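# Stand the loose plate upright in the dish rack

## Task

Pick up the plate that lies flat on the table and set it standing upright in an unoccupied slot of the dish rack. The rack is free to move, so it must finish resting on all four of its feet, and any plates already in the rack must still be upright in their own slots. Your plate must be standing on its own, not held by the robot, and it must have come to rest before you end the scene; ending while it still moves counts as failure. Release it and pull the grippers away at the end. Nothing may be dropped or knocked off the table.

## Robot and tools

Robot: two arms, left_arm and right_arm, each with seven joints and a parallel gripper. The bases sit on mounting plates joined by one metal frame standing on the floor behind them; plates and frame are fixed obstacles, and a "too close" warning treats each plate plus its side of the frame as part of that arm. Never let the arms collide or press against each other hard.

Frame: one world frame for everything. Origin on the table surface midway between the arms, +x pointing out over the table, +z up, left_arm on the +y side. The arm names say nothing about which side of an image they appear on. Bases may be slightly tilted.

execute_actions takes "actions": a list holding at most one item. An empty list only reports the current state. An item with "rows" (1 to 15 rows) and optional "steps" (1 to 15, default 15) moves the robot; each step lasts 1/30 s, each row covers one step, and the final row is held for any remaining steps. An item with only "steps" (up to 300) is a wait: no new command, returns once that many steps have elapsed since the previous result. Optional "pictures" (true/false) chooses whether camera images come back; they do by default. A refused call sends nothing.

Each row is one flat list of 16 numbers covering both arms, always all 16: left_arm's seven joint targets then its opening, followed by right_arm's seven joint targets then its opening. Joint values are absolute target angles in radians, in the same column order that Joint positions prints: waist (-6.283 to 6.283), shoulder (-2.059 to 2.094), upper arm roll (-6.283 to 6.283), elbow (-0.192 to 3.927), forearm roll (-6.283 to 6.283), wrist pitch (-1.693 to 3.142), wrist roll (-6.283 to 6.283). They are not offsets. A target more than 0.010 rad beyond a range end, and further out than the last reported angle, is refused; true ends may differ by up to 0.010 rad, and a target past the true end is clipped there, reported as "joint sent to its limit" (possibly about an earlier action). Opening is a unitless scale from -1 (closed) to +1 (fully open, 0.084 m between pads).

Motion limits: target speed at most 3.14 rad/s with 0.16 s to accelerate; all joints of an arm are slowed together so they arrive at once. Each step the target stays within 0.623 rad of the measured angle, and if it would move the gripper more than 70 mm from where it is, the whole arm's targets are pulled back. So large moves take several calls. Between calls the arms keep heading for the last row sent until they have nearly stopped or a step is HELD; after that only a new action moves them further.

Result lines: per arm, end_effector_position (metres, world frame) and end_effector_quat_wxyz, plus linear (m/s) and angular (rad/s) velocities. That position is the point between the pads when closed, roughly 2 cm behind the fingertips; the fingers extend along the gripper +z axis and close along its y axis, and the tips move about 10 mm further along +z while closing. The printed position can be off, worse at long reach. Joint positions and Joint velocities give each arm's seven joints (rad, rad/s) then pad gap (m, m/s). grip_measured is the measured opening on the command scale. Joint torques list the drive outputs (offset, scaled, noisy, nonzero even in free air). "joint command not followed" means the clearance check altered or blocked some joint targets; HELD marks steps whose row was partly or wholly not sent.

Gripping: to hold something, keep commanding an opening well below grip_measured; the gap sets squeeze strength, up to about 24 N per pad for objects up to about 6 cm wide. -1 gives full force on parts about 0.5 mm thick or more. Re-sending grip_measured still presses lightly; wider objects may slip. A fast close can press harder and even pop the fingers open.

Faults to avoid: if contact torque reaches a joint's load limit (N m: waist 44, shoulder 44, upper arm roll 26.4, elbow 26.4, forearm roll 26.4, wrist pitch 17.6, wrist roll 17.6, held weight included), that arm backs the joint off, freezes 10 s and skips the rest of the call. Holding loads heats motors; MOTOR HOT appears from 65 °C, and at 80 °C the arm is braked until cool (OVER-TEMPERATURE FAULT). Avoid drops, slips, slamming, hard hits and strong pushes; the rack is loose and can tip or slide. Loose objects may occasionally get a brief external nudge.

Cameras: cam_high, cam_low, cam_left_wrist, cam_right_wrist, each 672x504, returned in that order. The provided pinhole+radial calibration (K, distortion, T_world_to_cam) maps world points into each image; it may be off by a couple of degrees and millimetres, and wrist camera poses follow their arm's joint readings. zoom_image takes "camera" (one of those names) and "region" [x0, y0, x1, y1] in pixels of that camera's latest full image, origin top-left, at most 504 by 504, and returns an enlarged view.

finished_scene takes "scene", the number of the current scene, ends it irreversibly and reports success; the goal must hold when it is checked. Replying without any tool call ends everything. Only call it after the plate is released, still, upright in its slot, and the grippers are clear.

Each tool is called after "Request:" as name(argument=value, ...) on one line, values as JSON.

## Session

Request:
execute_actions(actions=[])

Scene clock: 0.00 s of 5608.00 s.
left_arm: end_effector_position=(+0.6741, -0.2186, +0.3080) grip_measured=+1.00 end_effector_quat_wxyz=(+0.168, +0.840, +0.354, +0.376) end_effector_velocity=(+0.000, -0.000, +0.001) end_effector_angular_velocity=(-0.000, -0.001, -0.001) | right_arm: end_effector_position=(+0.6591, -0.3625, +0.1379) grip_measured=+1.00 end_effector_quat_wxyz=(+0.041, +0.851, +0.523, +0.023) end_effector_velocity=(-0.001, +0.000, -0.001) end_effector_angular_velocity=(-0.000, +0.001, +0.002)
Joint positions: left_arm=[-1.013  1.014  0.765  1.739  0.465  0.276 -2.112  0.084] | right_arm=[-0.022  0.864  0.055  1.609 -0.34   0.601 -0.822  0.084]
Joint velocities: left_arm=[-0.    -0.    -0.     0.001 -0.     0.     0.001  0.   ] | right_arm=[ 0.     0.002 -0.    -0.001 -0.    -0.001 -0.002  0.   ]
Joint torques (N m, as the arm reports them, + toward a larger angle): no reading

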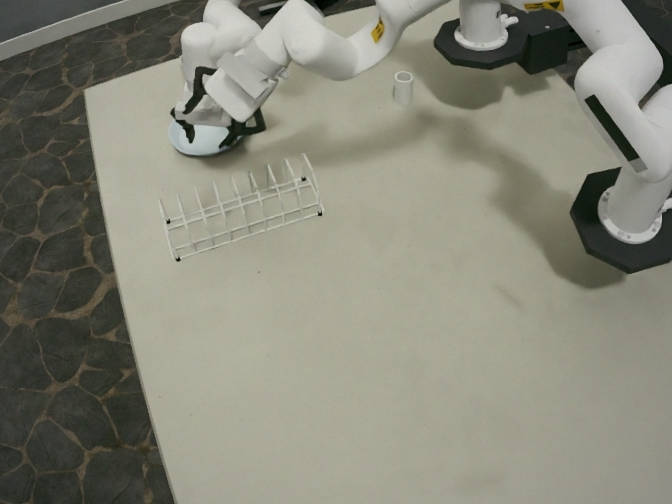

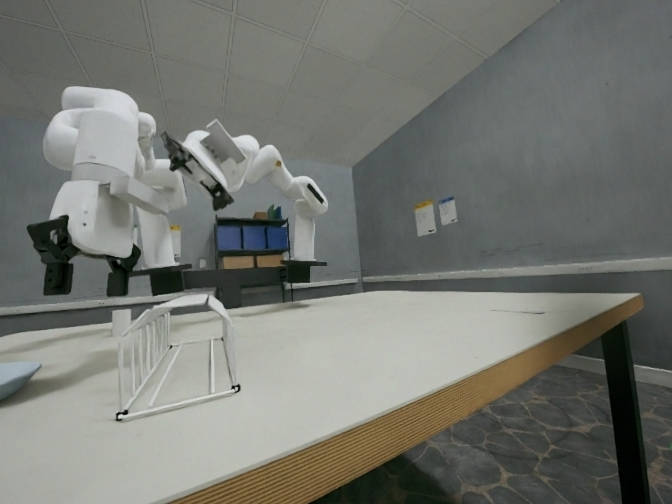

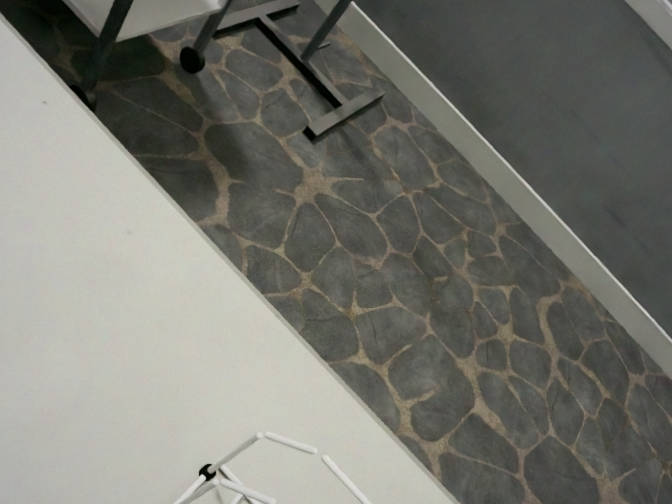

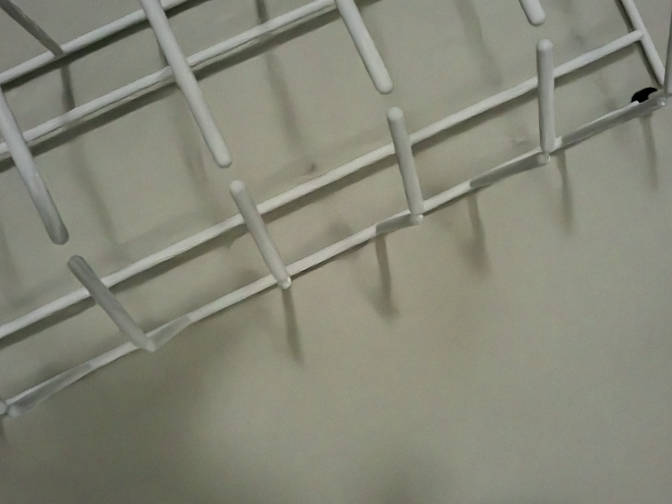

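Request:
zoom_image(camera="cam_high", region=[130, 60, 350, 280])

Request:
zoom_image(camera="cam_low", region=[0, 200, 260, 430])

Region (130, 60, 350, 280) of cam_high's 672x504 image, scaled by 2.291, with more detail than that image has.

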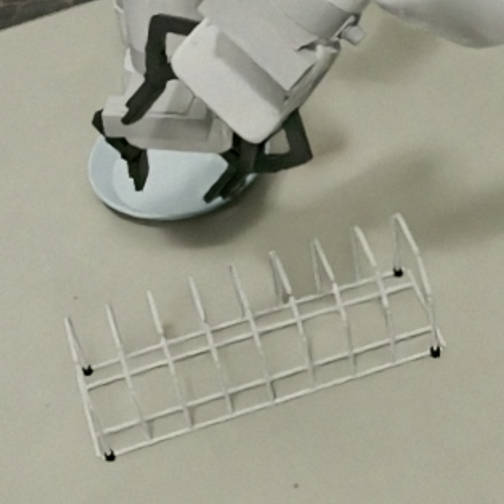

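Region (0, 200, 260, 430) of cam_low's 672x504 image, scaled by 1.938, with more detail than that image has; it fills the top 446 rows of this view, and the rest is white.

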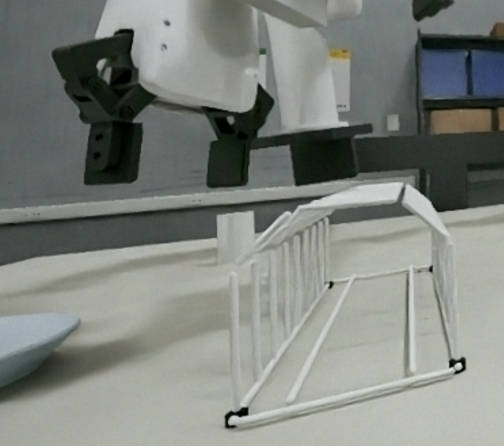

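Request:
execute_actions(actions=[{"rows":[[-0.95,0.97,0.74,1.72,0.45,0.29,-2.112,1,-0.022,0.864,0.055,1.609,-0.34,0.601,-0.822,1],[-0.88,0.92,0.70,1.68,0.43,0.30,-2.112,1,-0.03,0.864,0.055,1.609,-0.34,0.601,-0.822,1],[-0.8,0.86,0.65,1.62,0.40,0.32,-2.112,1,-0.05,0.86,0.055,1.609,-0.33,0.61,-0.84,1],[-0.72,0.79,0.6,1.55,0.37,0.34,-2.112,1,-0.08,0.84,0.05,1.605,-0.31,0.62,-0.89,1],[-0.64,0.72,0.55,1.47,0.34,0.36,-2.112,1,-0.11,0.81,0.045,1.6,-0.28,0.645,-0.95,1],[-0.56,0.65,0.5,1.39,0.31,0.38,-2.112,1,-0.14,0.78,0.04,1.595,-0.25,0.67,-1.02,1],[-0.48,0.58,0.44,1.3,0.28,0.41,-2.112,1,-0.17,0.75,0.035,1.59,-0.22,0.69,-1.09,1],[-0.41,0.5,0.38,1.21,0.24,0.43,-2.112,1,-0.2,0.72,0.03,1.585,-0.18,0.72,-1.16,1],[-0.34,0.42,0.32,1.12,0.2,0.46,-2.112,1,-0.23,0.69,0.025,1.58,-0.15,0.74,-1.23,1],[-0.27,0.34,0.26,1.02,0.16,0.49,-2.112,1,-0.25,0.66,0.02,1.57,-0.12,0.76,-1.3,1],[-0.2,0.26,0.2,0.92,0.12,0.52,-2.112,1,-0.27,0.63,0.015,1.565,-0.09,0.79,-1.37,1],[-0.14,0.18,0.14,0.83,0.09,0.54,-2.112,1,-0.29,0.6,0.01,1.56,-0.06,0.81,-1.44,1],[-0.08,0.11,0.08,0.74,0.05,0.56,-2.112,1,-0.305,0.58,0.005,1.555,-0.03,0.83,-1.5,1],[-0.03,0.05,0.03,0.66,0.02,0.58,-2.112,1,-0.315,0.56,0,1.55,-0.01,0.845,-1.55,1],[0,0,0,0.6,0,0.6,-2.112,1,-0.32,0.55,0,1.55,0,0.85,-1.571,1]],"steps":15}], pictures=false)

Request:
execute_actions(actions=[{"steps":30}])

Scene clock: 65.60 s of 5608.00 s.
left_arm: end_effector_position=(+0.6888, -0.0390, +0.2732) grip_measured=+1.00 end_effector_quat_wxyz=(+0.112, +0.775, +0.568, +0.253) end_effector_velocity=(-0.180, +0.389, -0.116) end_effector_angular_velocity=(-0.790, +1.014, +1.202) | right_arm: end_effector_position=(+0.6496, -0.4857, +0.1955) grip_measured=+1.00 end_effector_quat_wxyz=(+0.024, +0.845, +0.534, +0.012) end_effector_velocity=(-0.064, -0.305, +0.226) end_effector_angular_velocity=(+0.164, +0.069, +0.316)
Joint positions: left_arm=[-0.721  0.759  0.568  1.492  0.347  0.358 -2.112  0.084] | right_arm=[-0.185  0.722  0.029  1.584 -0.186  0.715 -1.158  0.084]
Joint velocities: left_arm=[ 0.932 -0.93  -0.862 -0.912 -0.533  0.359  0.001 -0.   ] | right_arm=[-0.42  -0.524 -0.088 -0.102  0.565  0.413 -1.245  0.   ]
Joint torques (N m, as the arm reports them, + toward a larger angle): left_arm=[ -4.26 -47.79   3.82  18.83  -1.05  -1.36   0.26] | right_arm=[  2.27 -26.06   0.15  11.42   1.12  -2.34  -0.8 ]
Steps of this call (steps 1 to 90: nothing new was sent; then 62.10 s passed at rest; steps 91 to 105: all 15 steps of this action). Readings (joint positions):
91: left_arm=[-1.013 1.014 0.765 1.739 0.465 0.276 -2.112] | right_arm=[-0.022 0.864 0.055 1.609 -0.340 0.601 -0.822]
92: left_arm=[-1.011 1.013 0.763 1.738 0.465 0.276 -2.112] | right_arm=[-0.022 0.864 0.055 1.609 -0.340 0.601 -0.822]
94: left_arm=[-0.985 0.992 0.742 1.728 0.456 0.282 -2.112] | right_arm=[-0.026 0.864 0.057 1.609 -0.339 0.602 -0.824]
98: left_arm=[-0.891 0.920 0.700 1.661 0.426 0.303 -2.112] | right_arm=[-0.078 0.834 0.053 1.601 -0.301 0.630 -0.907]
105: the state above

Scene clock: 66.60 s of 5608.00 s.
left_arm: end_effector_position=(+0.4059, +0.1464, +0.2493) grip_measured=+1.00 end_effector_quat_wxyz=(-0.019, +0.571, +0.818, -0.063) end_effector_velocity=(-0.016, +0.004, +0.002) end_effector_angular_velocity=(-0.006, +0.018, +0.022) | right_arm: end_effector_position=(+0.6198, -0.5727, +0.2708) grip_measured=+1.00 end_effector_quat_wxyz=(-0.006, +0.810, +0.585, +0.037) end_effector_velocity=(+0.001, -0.003, +0.002) end_effector_angular_velocity=(-0.002, -0.005, -0.004)
Joint positions: left_arm=[-0.005  0.005  0.002  0.607  0.002  0.598 -2.112  0.084] | right_arm=[-0.32   0.55   0.     1.55  -0.     0.85  -1.571  0.084]
Joint velocities: left_arm=[ 0.039 -0.041 -0.032 -0.045 -0.02   0.011  0.    -0.   ] | right_arm=[-0.002 -0.003 -0.001  0.002  0.001 -0.001 -0.     0.   ]
Joint torques (N m, as the arm reports them, + toward a larger angle): left_arm=[ -2.86 -26.24  -2.05  17.01  -0.49  -0.84   0.2 ] | right_arm=[  1.91 -23.79   0.    12.01   0.9   -2.34  -0.76]
Steps of this call (steps 1 to 30: the robot went on to your last target). Readings (joint positions):
1: left_arm=[-0.689 0.727 0.538 1.461 0.328 0.371 -2.112] | right_arm=[-0.199 0.704 0.026 1.580 -0.167 0.729 -1.200]
2: left_arm=[-0.656 0.694 0.507 1.427 0.309 0.384 -2.112] | right_arm=[-0.213 0.687 0.023 1.577 -0.148 0.743 -1.243]
4: left_arm=[-0.589 0.627 0.448 1.359 0.274 0.409 -2.112] | right_arm=[-0.241 0.650 0.017 1.570 -0.109 0.771 -1.329]
8: left_arm=[-0.458 0.491 0.351 1.222 0.213 0.451 -2.112] | right_arm=[-0.296 0.580 0.004 1.557 -0.034 0.825 -1.495]
30: the state above
camera_calibration (this result's frames):
cam_left_wrist: T_world_to_cam=[[0.922971, 0.358679, -0.139549, -0.357726], [0.365175, -0.930649, 0.0232299, 0.0513011], [-0.121539, -0.0724002, -0.989943, 0.436332], [0, 0, 0, 1]] pos_world=[0.364468, 0.207643, 0.380832]
cam_right_wrist: T_world_to_cam=[[0.952587, -0.304095, 0.0101811, -0.734475], [-0.302754, -0.950656, -0.067775, -0.273414], [0.0302888, 0.0614792, -0.997649, 0.417638], [0, 0, 0, 1]] pos_world=[0.604224, -0.508949, 0.405603]

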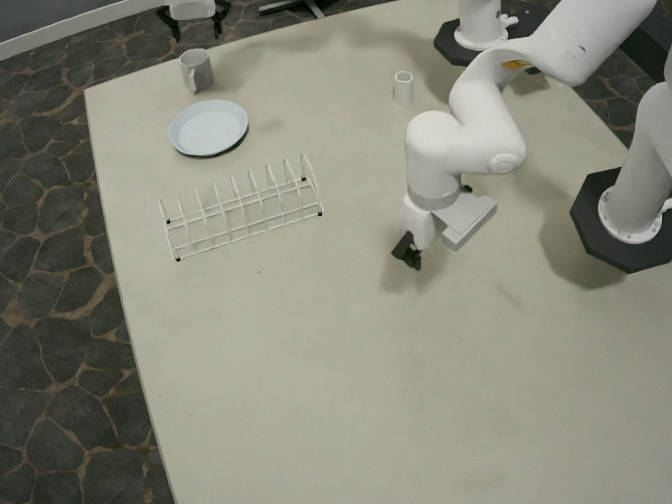

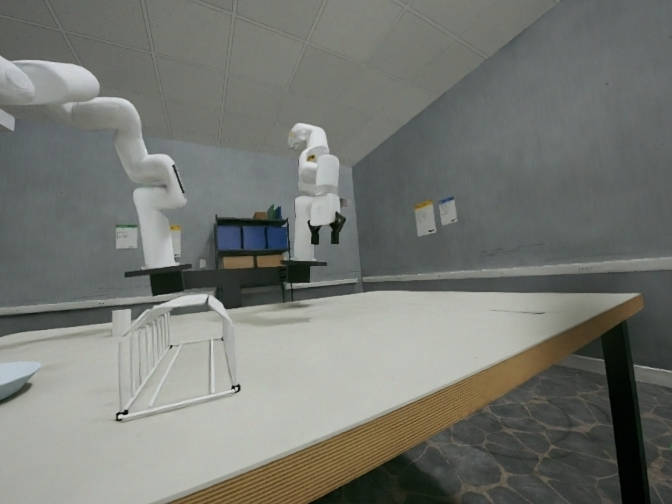

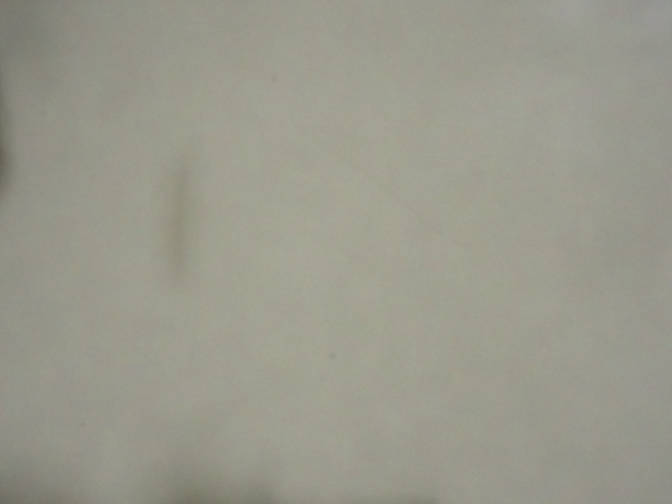

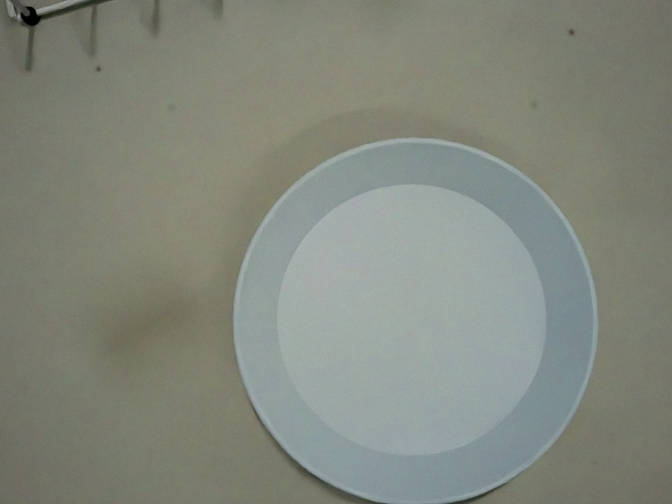

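Request:
execute_actions(actions=[{"rows":[[0,0,0,0.6,0,0.6,-2.112,1,-0.319,0.56,0,1.54,0,0.81,-1.573,0.8],[0,0,0,0.6,0,0.6,-2.112,1,-0.318,0.575,0,1.52,0,0.74,-1.576,0.6],[0,0,0,0.6,0,0.6,-2.112,1,-0.316,0.6,0,1.48,0,0.6,-1.582,0.3],[0,0,0,0.6,0,0.6,-2.112,1,-0.29,0.95,0,0.983,0,-1.187,-1.665,-0.476]],"steps":15}], pictures=false)

Request:
execute_actions(actions=[{"steps":25}], pictures=false)

Scene clock: 103.77 s of 5608.00 s.
left_arm: end_effector_position=(+0.4033, +0.1474, +0.2489) grip_measured=+1.00 end_effector_quat_wxyz=(-0.021, +0.569, +0.819, -0.064) end_effector_velocity=(+0.001, +0.000, +0.000) end_effector_angular_velocity=(+0.000, -0.001, +0.001) | right_arm: end_effector_position=(+0.5754, -0.5417, +0.1366) grip_measured=-0.49 end_effector_quat_wxyz=(-0.013, +0.797, +0.603, +0.032) end_effector_velocity=(-0.197, +0.107, -0.356) end_effector_angular_velocity=(+0.035, +0.101, +0.133)
Joint positions: left_arm=[-0.    -0.    -0.     0.6    0.     0.6   -2.112  0.084] | right_arm=[-0.309  0.697  0.     1.344 -0.     0.516 -1.605  0.022]
Joint velocities: left_arm=[ 0.001  0.001 -0.     0.001  0.001 -0.    -0.    -0.   ] | right_arm=[ 0.029  0.422  0.001 -0.594  0.    -0.9   -0.096 -0.   ]
Joint torques (N m, as the arm reports them, + toward a larger angle): left_arm=[ -2.21 -26.85  -1.64  16.99  -0.54  -0.83   0.29] | right_arm=[  1.72 -25.    -0.1   10.03   0.74  -2.66  -0.78]
Steps of this call (steps 1 to 15: the robot went on to your last target; steps 16 to 100: nothing new was sent; then 33.33 s passed at rest; steps 101 to 115: all 15 steps of this action). Readings (joint positions):
101: left_arm=[0.000 0.000 0.000 0.600 -0.000 0.600 -2.112] | right_arm=[-0.320 0.550 0.000 1.550 -0.000 0.850 -1.571]
102: left_arm=[-0.000 0.000 0.000 0.600 0.000 0.600 -2.112] | right_arm=[-0.320 0.550 -0.000 1.550 -0.000 0.847 -1.571]
104: left_arm=[0.000 -0.000 -0.000 0.600 -0.000 0.600 -2.112] | right_arm=[-0.319 0.556 -0.000 1.542 0.000 0.810 -1.573]
108: left_arm=[-0.000 0.000 0.000 0.600 0.000 0.600 -2.112] | right_arm=[-0.316 0.604 -0.000 1.476 0.000 0.680 -1.584]
115: the state above

Scene clock: 104.60 s of 5608.00 s.
left_arm: end_effector_position=(+0.4033, +0.1474, +0.2489) grip_measured=+1.00 end_effector_quat_wxyz=(-0.021, +0.569, +0.819, -0.064) end_effector_velocity=(+0.000, -0.000, +0.000) end_effector_angular_velocity=(+0.000, -0.001, -0.000) | right_arm: end_effector_position=(+0.5950, -0.5375, +0.1600) grip_measured=-0.49 end_effector_quat_wxyz=(+0.383, +0.687, +0.542, +0.296) end_effector_velocity=(+0.046, -0.031, +0.278) end_effector_angular_velocity=(-0.333, -1.101, -0.071)
Joint positions: left_arm=[-0.     0.    -0.     0.6   -0.     0.6   -2.112  0.084] | right_arm=[-0.29   0.946 -0.     0.988 -0.    -1.082 -1.664  0.022]
Joint velocities: left_arm=[-0.    -0.001 -0.001  0.001  0.001  0.    -0.001  0.   ] | right_arm=[ 0.003  0.032  0.002 -0.056 -0.001 -1.241 -0.008  0.   ]
Joint torques (N m, as the arm reports them, + toward a larger angle): left_arm=[ -2.23 -26.91  -1.64  16.93  -0.49  -0.81   0.22] | right_arm=[  1.48 -20.07  -0.02   4.24   0.68  -2.22  -0.83]
Steps of this call (steps 1 to 25: the robot went on to your last target). Readings (joint positions):
1: left_arm=[-0.000 -0.000 -0.000 0.600 0.000 0.600 -2.112] | right_arm=[-0.308 0.711 0.000 1.324 -0.000 0.484 -1.608]
2: left_arm=[0.000 0.000 0.000 0.600 -0.000 0.600 -2.112] | right_arm=[-0.307 0.725 0.000 1.304 -0.000 0.451 -1.612]
4: left_arm=[-0.000 -0.000 0.000 0.600 -0.000 0.600 -2.112] | right_arm=[-0.305 0.754 0.000 1.264 -0.000 0.376 -1.619]
8: left_arm=[-0.000 -0.000 -0.000 0.600 -0.000 0.600 -2.112] | right_arm=[-0.300 0.817 -0.000 1.174 0.000 0.175 -1.633]
25: the state above

Request:
execute_actions(actions=[])

Scene clock: 107.30 s of 5608.00 s.
left_arm: end_effector_position=(+0.4033, +0.1474, +0.2489) grip_measured=+1.00 end_effector_quat_wxyz=(-0.021, +0.569, +0.819, -0.064) end_effector_velocity=(+0.001, -0.000, +0.000) end_effector_angular_velocity=(-0.000, -0.002, -0.000) | right_arm: end_effector_position=(+0.5973, -0.5397, +0.1831) grip_measured=-0.49 end_effector_quat_wxyz=(+0.418, +0.669, +0.526, +0.318) end_effector_velocity=(+0.001, -0.000, +0.001) end_effector_angular_velocity=(-0.000, -0.002, +0.001)
Joint positions: left_arm=[ 0.     0.    -0.     0.6   -0.     0.6   -2.112  0.084] | right_arm=[-0.29   0.95   0.     0.983 -0.    -1.187 -1.665  0.022]
Joint velocities: left_arm=[ 0.    -0.001 -0.     0.001  0.    -0.    -0.     0.   ] | right_arm=[ 0.    -0.001  0.     0.002 -0.     0.001  0.    -0.   ]
Joint torques (N m, as the arm reports them, + toward a larger angle): left_arm=[ -2.45 -26.82  -1.7   16.92  -0.56  -0.78   0.28] | right_arm=[  1.63 -20.04  -0.05   4.12   0.58  -3.42  -0.76]
Steps of this call (steps 1 to 30: the robot went on to your last target; steps 31 to 81: nothing new was sent). Readings (joint positions):
1: left_arm=[-0.000 0.000 -0.000 0.600 -0.000 0.600 -2.112] | right_arm=[-0.290 0.947 0.000 0.986 -0.000 -1.116 -1.665]
2: left_arm=[0.000 -0.000 -0.000 0.600 0.000 0.600 -2.112] | right_arm=[-0.290 0.948 0.000 0.985 -0.000 -1.139 -1.665]
4: left_arm=[0.000 0.000 -0.000 0.600 -0.000 0.600 -2.112] | right_arm=[-0.290 0.949 0.000 0.984 -0.000 -1.165 -1.665]
8: left_arm=[0.000 -0.000 0.000 0.600 0.000 0.600 -2.112] | right_arm=[-0.290 0.950 -0.000 0.983 0.000 -1.182 -1.665]
81: the state above
All arms were judged still, so your last target was given up. Only a new action makes them travel on or press farther. Fingers that are still opening or closing keep moving.
camera_calibration (this result's frames):
cam_left_wrist: T_world_to_cam=[[0.921205, 0.361767, -0.143201, -0.354635], [0.368384, -0.929417, 0.021822, 0.0521407], [-0.125199, -0.0728556, -0.989453, 0.437168], [0, 0, 0, 1]] pos_world=[0.362217, 0.208606, 0.380635]
cam_right_wrist: T_world_to_cam=[[0.460095, -0.092371, 0.883051, -0.453601], [-0.238562, -0.970861, 0.0227413, -0.320625], [0.85522, -0.221126, -0.468725, -0.413274], [0, 0, 0, 1]] pos_world=[0.485651, -0.444567, 0.214133]

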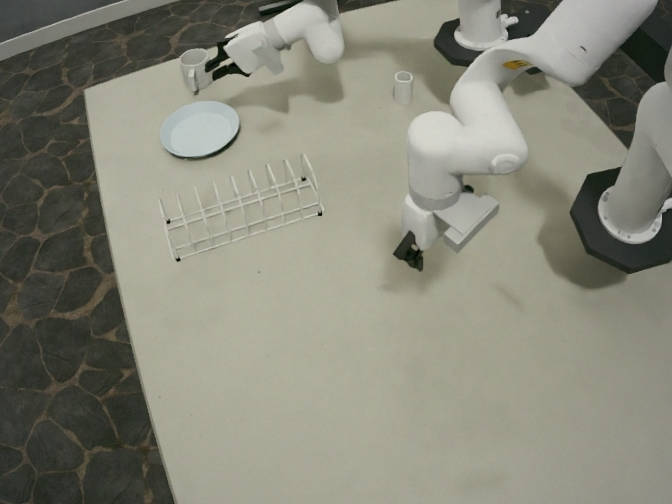

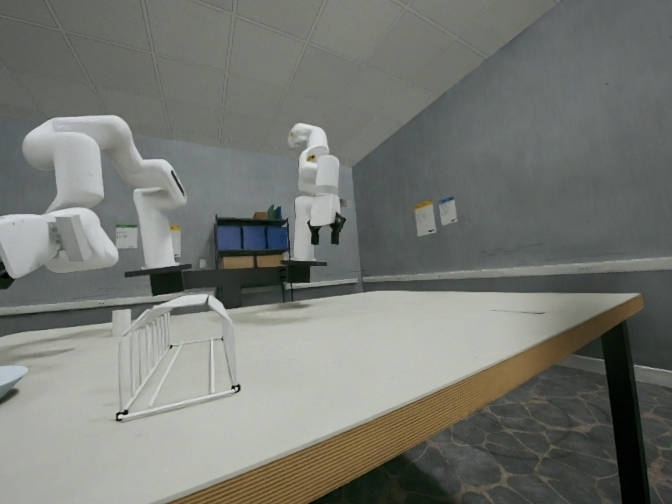

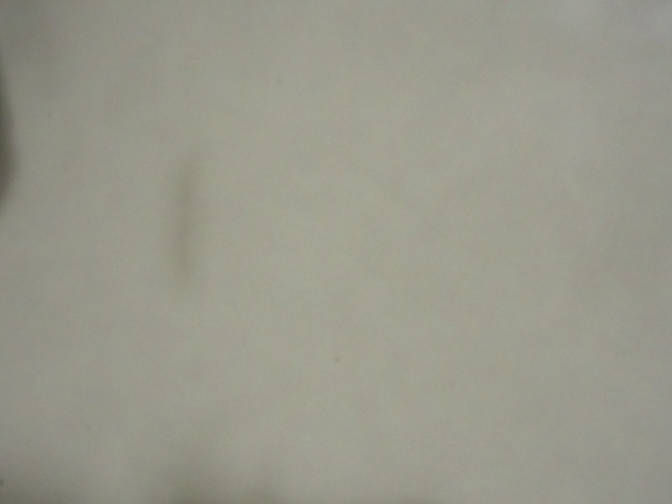

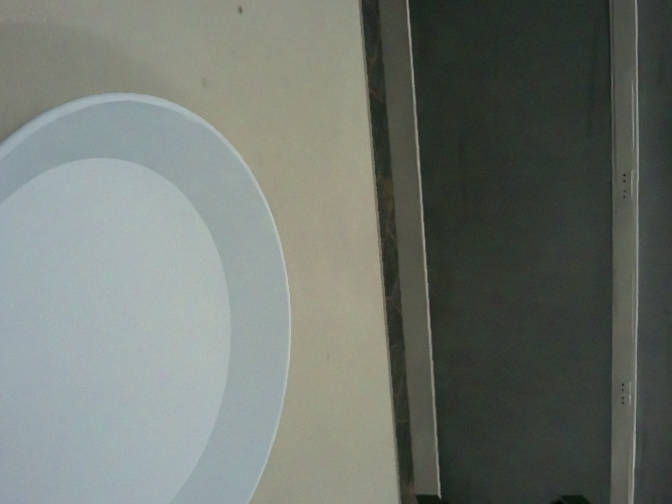

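Request:
execute_actions(actions=[{"rows":[[0,0,0,0.6,0,0.6,-2.112,1,-0.29,0.96,0,0.983,0,-1.187,-1.665,-0.476],[0,0,0,0.6,0,0.6,-2.112,1,-0.29,0.975,0,0.983,0,-1.187,-1.665,-0.476],[0,0,0,0.6,0,0.6,-2.112,1,-0.29,0.995,0,0.983,0,-1.187,-1.665,-0.476],[0,0,0,0.6,0,0.6,-2.112,1,-0.29,1.015,0,0.983,0,-1.187,-1.665,-0.476],[0,0,0,0.6,0,0.6,-2.112,1,-0.29,1.035,0,0.983,0,-1.187,-1.665,-0.476],[0,0,0,0.6,0,0.6,-2.112,1,-0.29,1.055,0,0.983,0,-1.187,-1.665,-0.476],[0,0,0,0.6,0,0.6,-2.112,1,-0.29,1.075,0,0.983,0,-1.187,-1.665,-0.476],[0,0,0,0.6,0,0.6,-2.112,1,-0.29,1.095,0,0.983,0,-1.187,-1.665,-0.476],[0,0,0,0.6,0,0.6,-2.112,1,-0.29,1.115,0,0.983,0,-1.187,-1.665,-0.476],[0,0,0,0.6,0,0.6,-2.112,1,-0.29,1.135,0,0.983,0,-1.187,-1.665,-0.476],[0,0,0,0.6,0,0.6,-2.112,1,-0.29,1.155,0,0.983,0,-1.187,-1.665,-0.476],[0,0,0,0.6,0,0.6,-2.112,1,-0.29,1.17,0,0.983,0,-1.187,-1.665,-0.476],[0,0,0,0.6,0,0.6,-2.112,1,-0.29,1.182,0,0.983,0,-1.187,-1.665,-0.476]],"steps":15}], pictures=false)

Request:
execute_actions(actions=[{"steps":15}])

Scene clock: 117.30 s of 5608.00 s.
left_arm: end_effector_position=(+0.4033, +0.1474, +0.2489) grip_measured=+1.00 end_effector_quat_wxyz=(-0.021, +0.569, +0.819, -0.064) end_effector_velocity=(+0.000, -0.000, -0.000) end_effector_angular_velocity=(-0.000, +0.001, +0.004) | right_arm: end_effector_position=(+0.5298, -0.5113, +0.0700) grip_measured=-0.49 end_effector_quat_wxyz=(+0.343, +0.705, +0.560, +0.269) end_effector_velocity=(-0.170, +0.068, -0.221) end_effector_angular_velocity=(+0.128, +0.428, +0.033)
Joint positions: left_arm=[ 0.     0.     0.     0.6   -0.     0.6   -2.112  0.084] | right_arm=[-0.29   1.153  0.     0.982 -0.    -1.186 -1.665  0.022]
Joint velocities: left_arm=[-0.001  0.     0.001  0.    -0.002 -0.    -0.002 -0.   ] | right_arm=[ 0.002  0.414  0.001 -0.026 -0.     0.008  0.    -0.   ]
Joint torques (N m, as the arm reports them, + toward a larger angle): left_arm=[ -2.31 -26.99  -1.7   16.83  -0.54  -0.84   0.22] | right_arm=[  1.94 -24.66  -0.18   3.54   0.49  -4.25  -0.88]
Steps of this call (steps 1 to 90: nothing new was sent; then 6.50 s passed at rest; steps 91 to 105: all 15 steps of this action). Readings (joint positions):
91: left_arm=[-0.000 0.000 -0.000 0.600 -0.000 0.600 -2.112] | right_arm=[-0.290 0.950 -0.000 0.983 -0.000 -1.187 -1.665]
92: left_arm=[-0.000 -0.000 0.000 0.600 -0.000 0.600 -2.112] | right_arm=[-0.290 0.951 -0.000 0.983 -0.000 -1.187 -1.665]
94: left_arm=[-0.000 0.000 0.000 0.600 -0.000 0.600 -2.112] | right_arm=[-0.290 0.962 -0.000 0.985 0.000 -1.187 -1.665]
98: left_arm=[-0.000 0.000 0.000 0.600 0.000 0.600 -2.112] | right_arm=[-0.290 1.023 -0.000 0.983 0.000 -1.187 -1.665]
105: the state above

Scene clock: 117.80 s of 5608.00 s.
left_arm: end_effector_position=(+0.4033, +0.1474, +0.2489) grip_measured=+1.00 end_effector_quat_wxyz=(-0.021, +0.569, +0.819, -0.064) end_effector_velocity=(+0.000, +0.000, +0.000) end_effector_angular_velocity=(+0.000, -0.001, -0.002) | right_arm: end_effector_position=(+0.5196, -0.5073, +0.0562) grip_measured=-0.49 end_effector_quat_wxyz=(+0.333, +0.709, +0.563, +0.263) end_effector_velocity=(-0.002, +0.002, -0.003) end_effector_angular_velocity=(+0.001, +0.007, +0.002)
Joint positions: left_arm=[ 0.    -0.    -0.     0.6   -0.     0.6   -2.112  0.084] | right_arm=[-0.29   1.181 -0.     0.983  0.    -1.187 -1.665  0.022]
Joint velocities: left_arm=[-0.    -0.001 -0.    -0.     0.001  0.     0.001  0.   ] | right_arm=[ 0.002  0.004 -0.    -0.002  0.001  0.001 -0.    -0.   ]
Joint torques (N m, as the arm reports them, + toward a larger angle): left_arm=[ -2.49 -26.87  -1.64  16.91  -0.52  -0.86   0.22] | right_arm=[  1.6  -18.53  -0.22   1.63   0.49  -3.75  -0.92]
Steps of this call (steps 1 to 15: the robot went on to your last target). Readings (joint positions):
1: left_arm=[-0.000 0.000 -0.000 0.600 0.000 0.600 -2.112] | right_arm=[-0.290 1.165 0.000 0.981 -0.000 -1.186 -1.665]
2: left_arm=[0.000 -0.000 0.000 0.600 0.000 0.600 -2.112] | right_arm=[-0.290 1.172 0.000 0.980 -0.000 -1.186 -1.665]
4: left_arm=[0.000 -0.000 0.000 0.600 0.000 0.600 -2.112] | right_arm=[-0.290 1.177 0.000 0.982 -0.000 -1.187 -1.665]
8: left_arm=[0.000 -0.000 0.000 0.600 -0.000 0.600 -2.112] | right_arm=[-0.290 1.179 -0.000 0.984 0.000 -1.187 -1.665]
15: the state above
camera_calibration (this result's frames):
cam_left_wrist: T_world_to_cam=[[0.921205, 0.361767, -0.143201, -0.354636], [0.368385, -0.929417, 0.0218221, 0.0521405], [-0.125199, -0.0728557, -0.989453, 0.437168], [0, 0, 0, 1]] pos_world=[0.362217, 0.208606, 0.380635]
cam_right_wrist: T_world_to_cam=[[0.643532, -0.137464, 0.752974, -0.413651], [-0.219228, -0.97563, 0.00925131, -0.316526], [0.733353, -0.171026, -0.657985, -0.299817], [0, 0, 0, 1]] pos_world=[0.416678, -0.416951, 0.117122]

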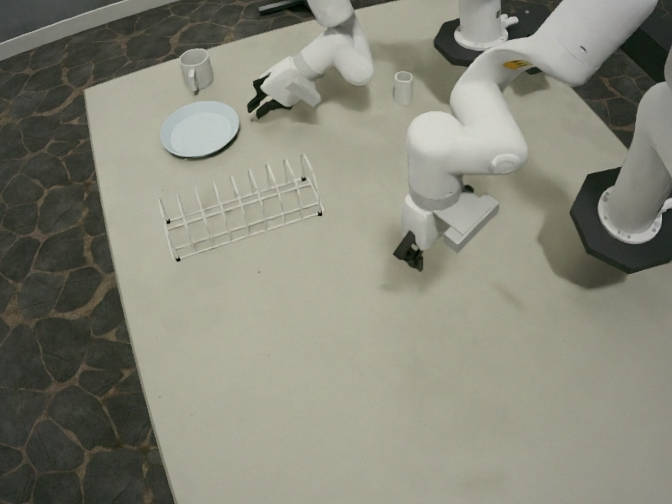

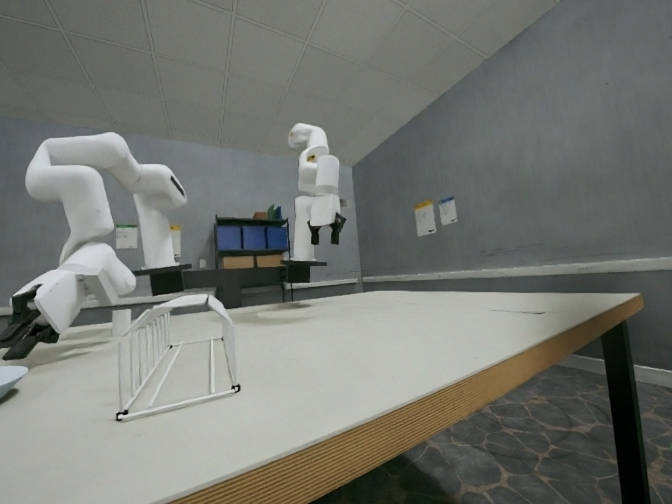

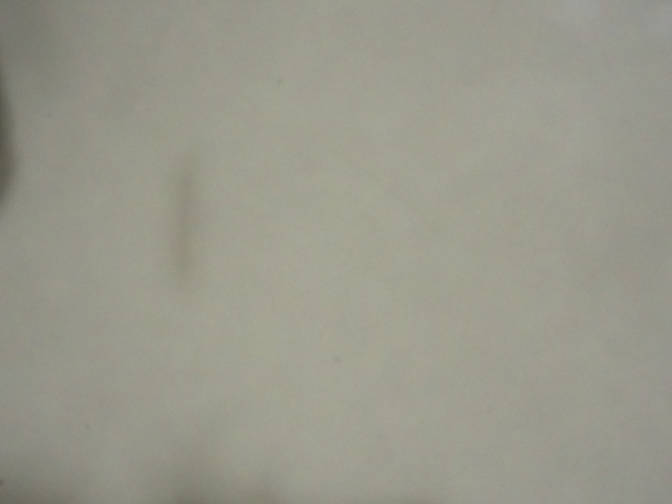

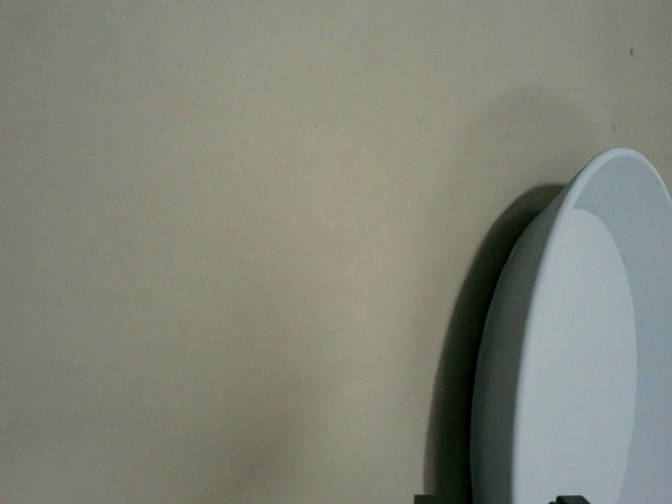

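Request:
execute_actions(actions=[{"rows":[[0,0,0,0.6,0,0.6,-2.112,1,-0.29,1.184,0,0.994,0,-1.178,-1.665,-0.476],[0,0,0,0.6,0,0.6,-2.112,1,-0.29,1.186,0,1.011,0,-1.163,-1.665,-0.476],[0,0,0,0.6,0,0.6,-2.112,1,-0.29,1.189,0,1.028,0,-1.149,-1.665,-0.476],[0,0,0,0.6,0,0.6,-2.112,1,-0.29,1.192,0,1.045,0,-1.135,-1.665,-0.476],[0,0,0,0.6,0,0.6,-2.112,1,-0.29,1.195,0,1.062,0,-1.121,-1.665,-0.476],[0,0,0,0.6,0,0.6,-2.112,1,-0.29,1.198,0,1.08,0,-1.106,-1.665,-0.476],[0,0,0,0.6,0,0.6,-2.112,1,-0.29,1.2,0,1.095,0,-1.093,-1.665,-0.476]],"steps":15}])

Request:
zoom_image(camera="cam_high", region=[200, 60, 320, 160])

Scene clock: 131.80 s of 5608.00 s.
left_arm: end_effector_position=(+0.4033, +0.1474, +0.2489) grip_measured=+1.00 end_effector_quat_wxyz=(-0.021, +0.569, +0.819, -0.064) end_effector_velocity=(+0.001, -0.001, +0.001) end_effector_angular_velocity=(-0.001, -0.003, -0.001) | right_arm: end_effector_position=(+0.5506, -0.5160, +0.0491) grip_measured=-0.49 end_effector_quat_wxyz=(+0.332, +0.709, +0.564, +0.263) end_effector_velocity=(+0.002, -0.000, -0.007) end_effector_angular_velocity=(+0.004, +0.016, +0.002)
Joint positions: left_arm=[ 0.    -0.    -0.     0.6   -0.     0.6   -2.112  0.084] | right_arm=[-0.29   1.2   -0.     1.092 -0.    -1.095 -1.665  0.022]
Joint velocities: left_arm=[-0.    -0.    -0.001  0.002 -0.     0.    -0.     0.   ] | right_arm=[ 0.001  0.01  -0.     0.021  0.     0.027 -0.     0.   ]
Joint torques (N m, as the arm reports them, + toward a larger angle): left_arm=[ -2.49 -26.92  -1.62  16.9   -0.48  -0.78   0.23] | right_arm=[  1.8  -19.56  -0.18   2.46   0.57  -3.58  -0.86]
Steps of this call (steps 1 to 15: the robot went on to your last target; steps 16 to 100: nothing new was sent; then 10.17 s passed at rest; steps 101 to 115: all 15 steps of this action). Readings (joint positions):
101: left_arm=[0.000 -0.000 -0.000 0.600 -0.000 0.600 -2.112] | right_arm=[-0.290 1.182 -0.000 0.983 -0.000 -1.187 -1.665]
102: left_arm=[0.000 0.000 -0.000 0.600 0.000 0.600 -2.112] | right_arm=[-0.290 1.182 -0.000 0.984 -0.000 -1.186 -1.665]
104: left_arm=[-0.000 0.000 0.000 0.600 0.000 0.600 -2.112] | right_arm=[-0.290 1.185 -0.000 0.997 -0.000 -1.174 -1.665]
108: left_arm=[0.000 -0.000 0.000 0.600 -0.000 0.600 -2.112] | right_arm=[-0.290 1.193 -0.000 1.052 0.000 -1.129 -1.665]
115: the state above
camera_calibration (this result's frames):
cam_left_wrist: T_world_to_cam=[[0.921205, 0.361767, -0.143201, -0.354636], [0.368384, -0.929417, 0.0218222, 0.0521405], [-0.125199, -0.0728558, -0.989453, 0.437168], [0, 0, 0, 1]] pos_world=[0.362217, 0.208606, 0.380635]
cam_right_wrist: T_world_to_cam=[[0.644232, -0.137626, 0.752346, -0.429918], [-0.21915, -0.975648, 0.00918341, -0.31821], [0.73276, -0.170793, -0.658705, -0.328185], [0, 0, 0, 1]] pos_world=[0.447712, -0.42568, 0.110192]

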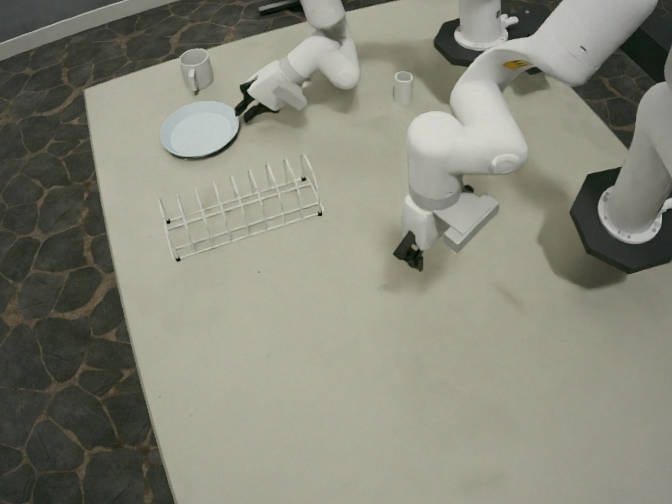

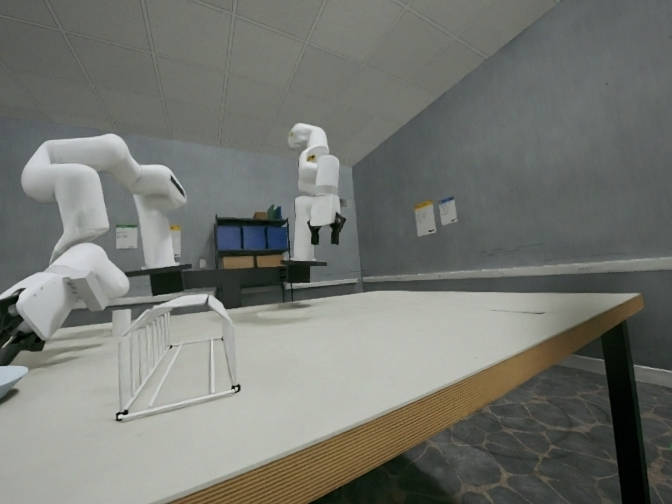

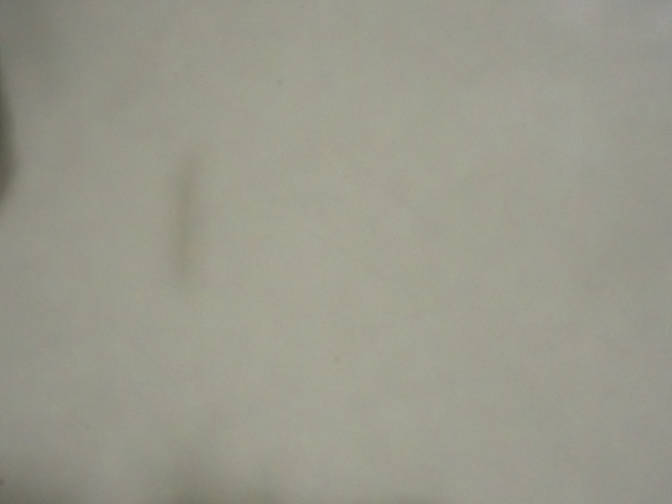

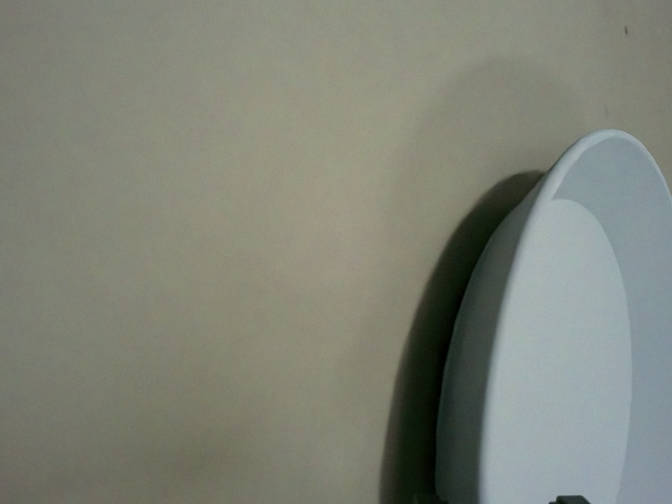

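Region (200, 60, 320, 160) of cam_high's 672x504 image, scaled by 4.200, with more detail than that image has.

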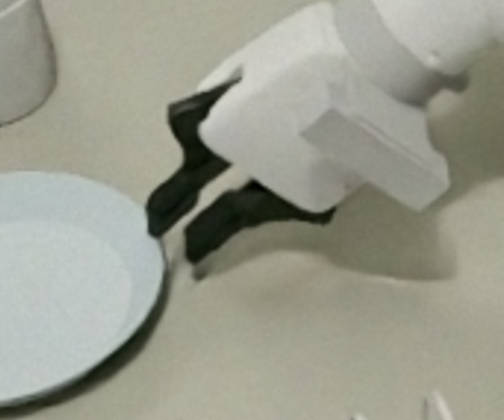

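Request:
execute_actions(actions=[{"rows":[[0,0,0,0.6,0,0.6,-2.112,1,-0.29,1.204,0,1.103,0,-1.089,-1.665,-0.476],[0,0,0,0.6,0,0.6,-2.112,1,-0.29,1.211,0,1.116,0,-1.083,-1.665,-0.476],[0,0,0,0.6,0,0.6,-2.112,1,-0.29,1.218,0,1.13,0,-1.076,-1.665,-0.476],[0,0,0,0.6,0,0.6,-2.112,1,-0.29,1.225,0,1.144,0,-1.069,-1.665,-0.476],[0,0,0,0.6,0,0.6,-2.112,1,-0.29,1.233,0,1.158,0,-1.063,-1.665,-0.476],[0,0,0,0.6,0,0.6,-2.112,1,-0.29,1.24,0,1.172,0,-1.056,-1.665,-0.476],[0,0,0,0.6,0,0.6,-2.112,1,-0.29,1.247,0,1.186,0,-1.049,-1.665,-0.476],[0,0,0,0.6,0,0.6,-2.112,1,-0.29,1.254,0,1.199,0,-1.043,-1.665,-0.476],[0,0,0,0.6,0,0.6,-2.112,1,-0.29,1.258,0,1.207,0,-1.039,-1.665,-0.476]],"steps":15}], pictures=false)

Request:
execute_actions(actions=[{"steps":8}])

Request:
zoom_image(camera="cam_high", region=[200, 60, 320, 160])

Scene clock: 139.07 s of 5608.00 s.
left_arm: end_effector_position=(+0.4033, +0.1474, +0.2489) grip_measured=+1.00 end_effector_quat_wxyz=(-0.021, +0.569, +0.819, -0.064) end_effector_velocity=(+0.000, -0.000, +0.000) end_effector_angular_velocity=(-0.000, -0.000, -0.000) | right_arm: end_effector_position=(+0.5700, -0.5206, +0.0329) grip_measured=-0.49 end_effector_quat_wxyz=(+0.332, +0.709, +0.564, +0.263) end_effector_velocity=(+0.009, -0.003, -0.005) end_effector_angular_velocity=(-0.000, -0.002, -0.001)
Joint positions: left_arm=[ 0.    -0.    -0.     0.6    0.     0.6   -2.112  0.084] | right_arm=[-0.29   1.256  0.     1.203  0.    -1.041 -1.665  0.022]
Joint velocities: left_arm=[-0.001 -0.    -0.     0.    -0.001  0.     0.    -0.   ] | right_arm=[-0.     0.021 -0.     0.047 -0.     0.023  0.     0.   ]
Joint torques (N m, as the arm reports them, + toward a larger angle): left_arm=[ -2.32 -26.91  -1.58  16.82  -0.53  -0.86   0.23] | right_arm=[  1.82 -20.76   0.05   2.83   0.46  -3.56  -0.93]
Steps of this call (steps 1 to 15: the robot went on to your last target; steps 16 to 100: nothing new was sent; then 3.43 s passed at rest; steps 101 to 115: all 15 steps of this action). Readings (joint positions):
101: left_arm=[0.000 -0.000 -0.000 0.600 0.000 0.600 -2.112] | right_arm=[-0.290 1.200 -0.000 1.095 -0.000 -1.093 -1.665]
102: left_arm=[0.000 -0.000 -0.000 0.600 -0.000 0.600 -2.112] | right_arm=[-0.290 1.201 -0.000 1.096 -0.000 -1.092 -1.665]
104: left_arm=[-0.000 0.000 -0.000 0.600 0.000 0.600 -2.112] | right_arm=[-0.290 1.206 -0.000 1.107 -0.000 -1.087 -1.665]
108: left_arm=[0.000 -0.000 0.000 0.600 -0.000 0.600 -2.112] | right_arm=[-0.290 1.229 0.000 1.151 0.000 -1.066 -1.665]
115: the state above

Scene clock: 139.33 s of 5608.00 s.
left_arm: end_effector_position=(+0.4033, +0.1474, +0.2489) grip_measured=+1.00 end_effector_quat_wxyz=(-0.021, +0.569, +0.819, -0.064) end_effector_velocity=(-0.001, +0.000, -0.001) end_effector_angular_velocity=(+0.000, +0.004, +0.000) | right_arm: end_effector_position=(+0.5708, -0.5208, +0.0325) grip_measured=-0.49 end_effector_quat_wxyz=(+0.332, +0.709, +0.564, +0.263) end_effector_velocity=(+0.000, +0.000, -0.001) end_effector_angular_velocity=(+0.000, +0.000, +0.001)
Joint positions: left_arm=[ 0.    -0.     0.     0.6    0.     0.6   -2.112  0.084] | right_arm=[-0.29   1.258 -0.     1.207 -0.    -1.039 -1.665  0.022]
Joint velocities: left_arm=[ 0.     0.002 -0.    -0.002 -0.001  0.     0.     0.   ] | right_arm=[ 0.     0.002 -0.     0.002 -0.001  0.001  0.    -0.   ]
Joint torques (N m, as the arm reports them, + toward a larger angle): left_arm=[ -2.29 -26.9   -1.67  16.89  -0.47  -0.83   0.21] | right_arm=[  1.8  -20.32  -0.2    3.08   0.52  -3.63  -0.86]
Steps of this call (steps 1 to 8: the robot went on to your last target). Readings (joint positions):
1: left_arm=[0.000 -0.000 -0.000 0.600 0.000 0.600 -2.112] | right_arm=[-0.290 1.257 0.000 1.204 0.000 -1.040 -1.665]
2: left_arm=[-0.000 0.000 -0.000 0.600 -0.000 0.600 -2.112] | right_arm=[-0.290 1.257 -0.000 1.205 -0.000 -1.040 -1.665]
4: left_arm=[-0.000 0.000 0.000 0.600 0.000 0.600 -2.112] | right_arm=[-0.290 1.257 -0.000 1.206 -0.000 -1.040 -1.665]
8: the state above
camera_calibration (this result's frames):
cam_left_wrist: T_world_to_cam=[[0.921205, 0.361767, -0.143201, -0.354636], [0.368384, -0.929417, 0.0218221, 0.0521406], [-0.125199, -0.0728556, -0.989453, 0.437168], [0, 0, 0, 1]] pos_world=[0.362217, 0.208606, 0.380635]
cam_right_wrist: T_world_to_cam=[[0.644158, -0.137605, 0.752413, -0.430942], [-0.219156, -0.975646, 0.00919329, -0.318298], [0.732824, -0.170818, -0.658628, -0.354788], [0, 0, 0, 1]] pos_world=[0.467835, -0.430451, 0.093499]

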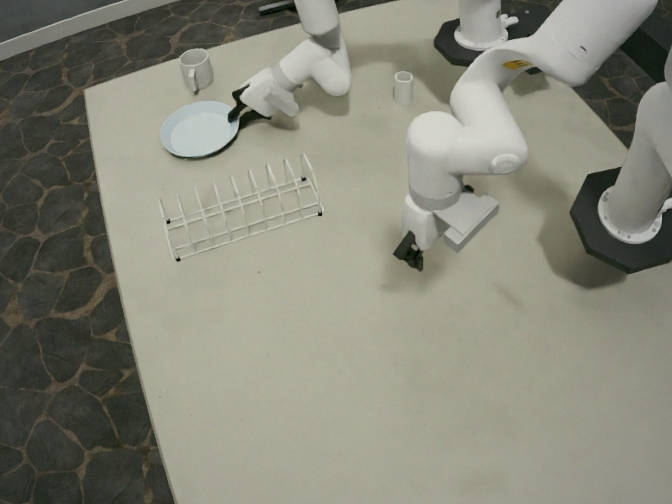

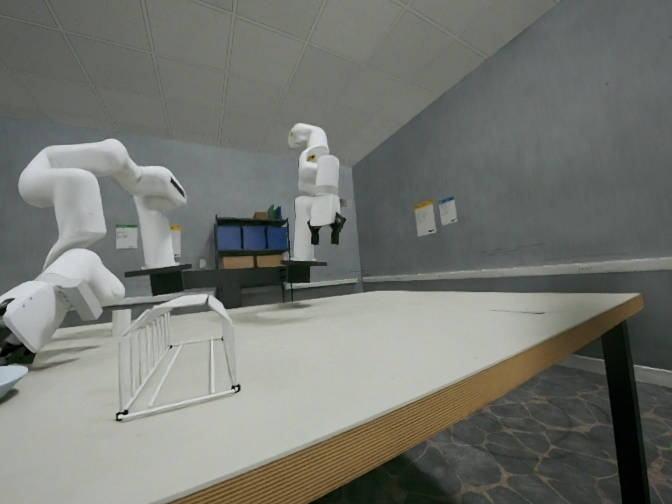

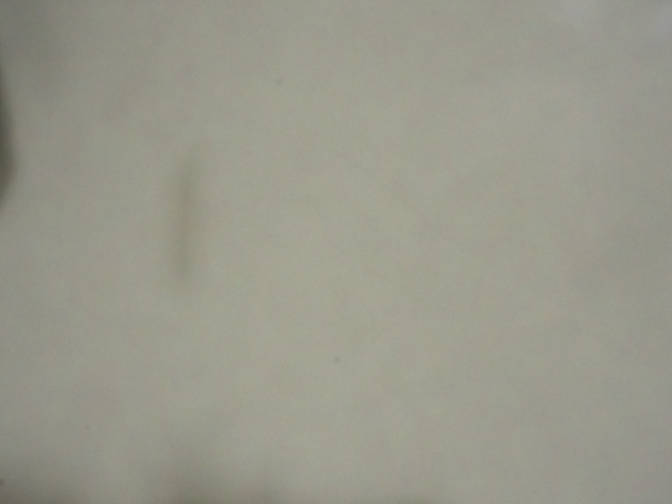

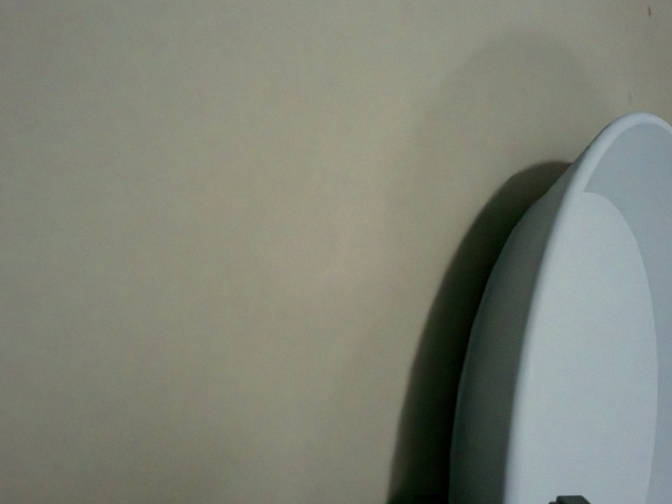

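Region (200, 60, 320, 160) of cam_high's 672x504 image, scaled by 4.200, with more detail than that image has.

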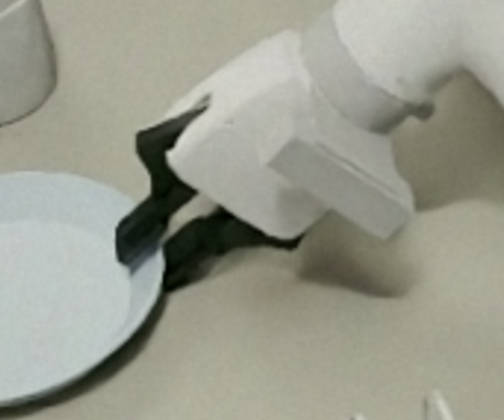

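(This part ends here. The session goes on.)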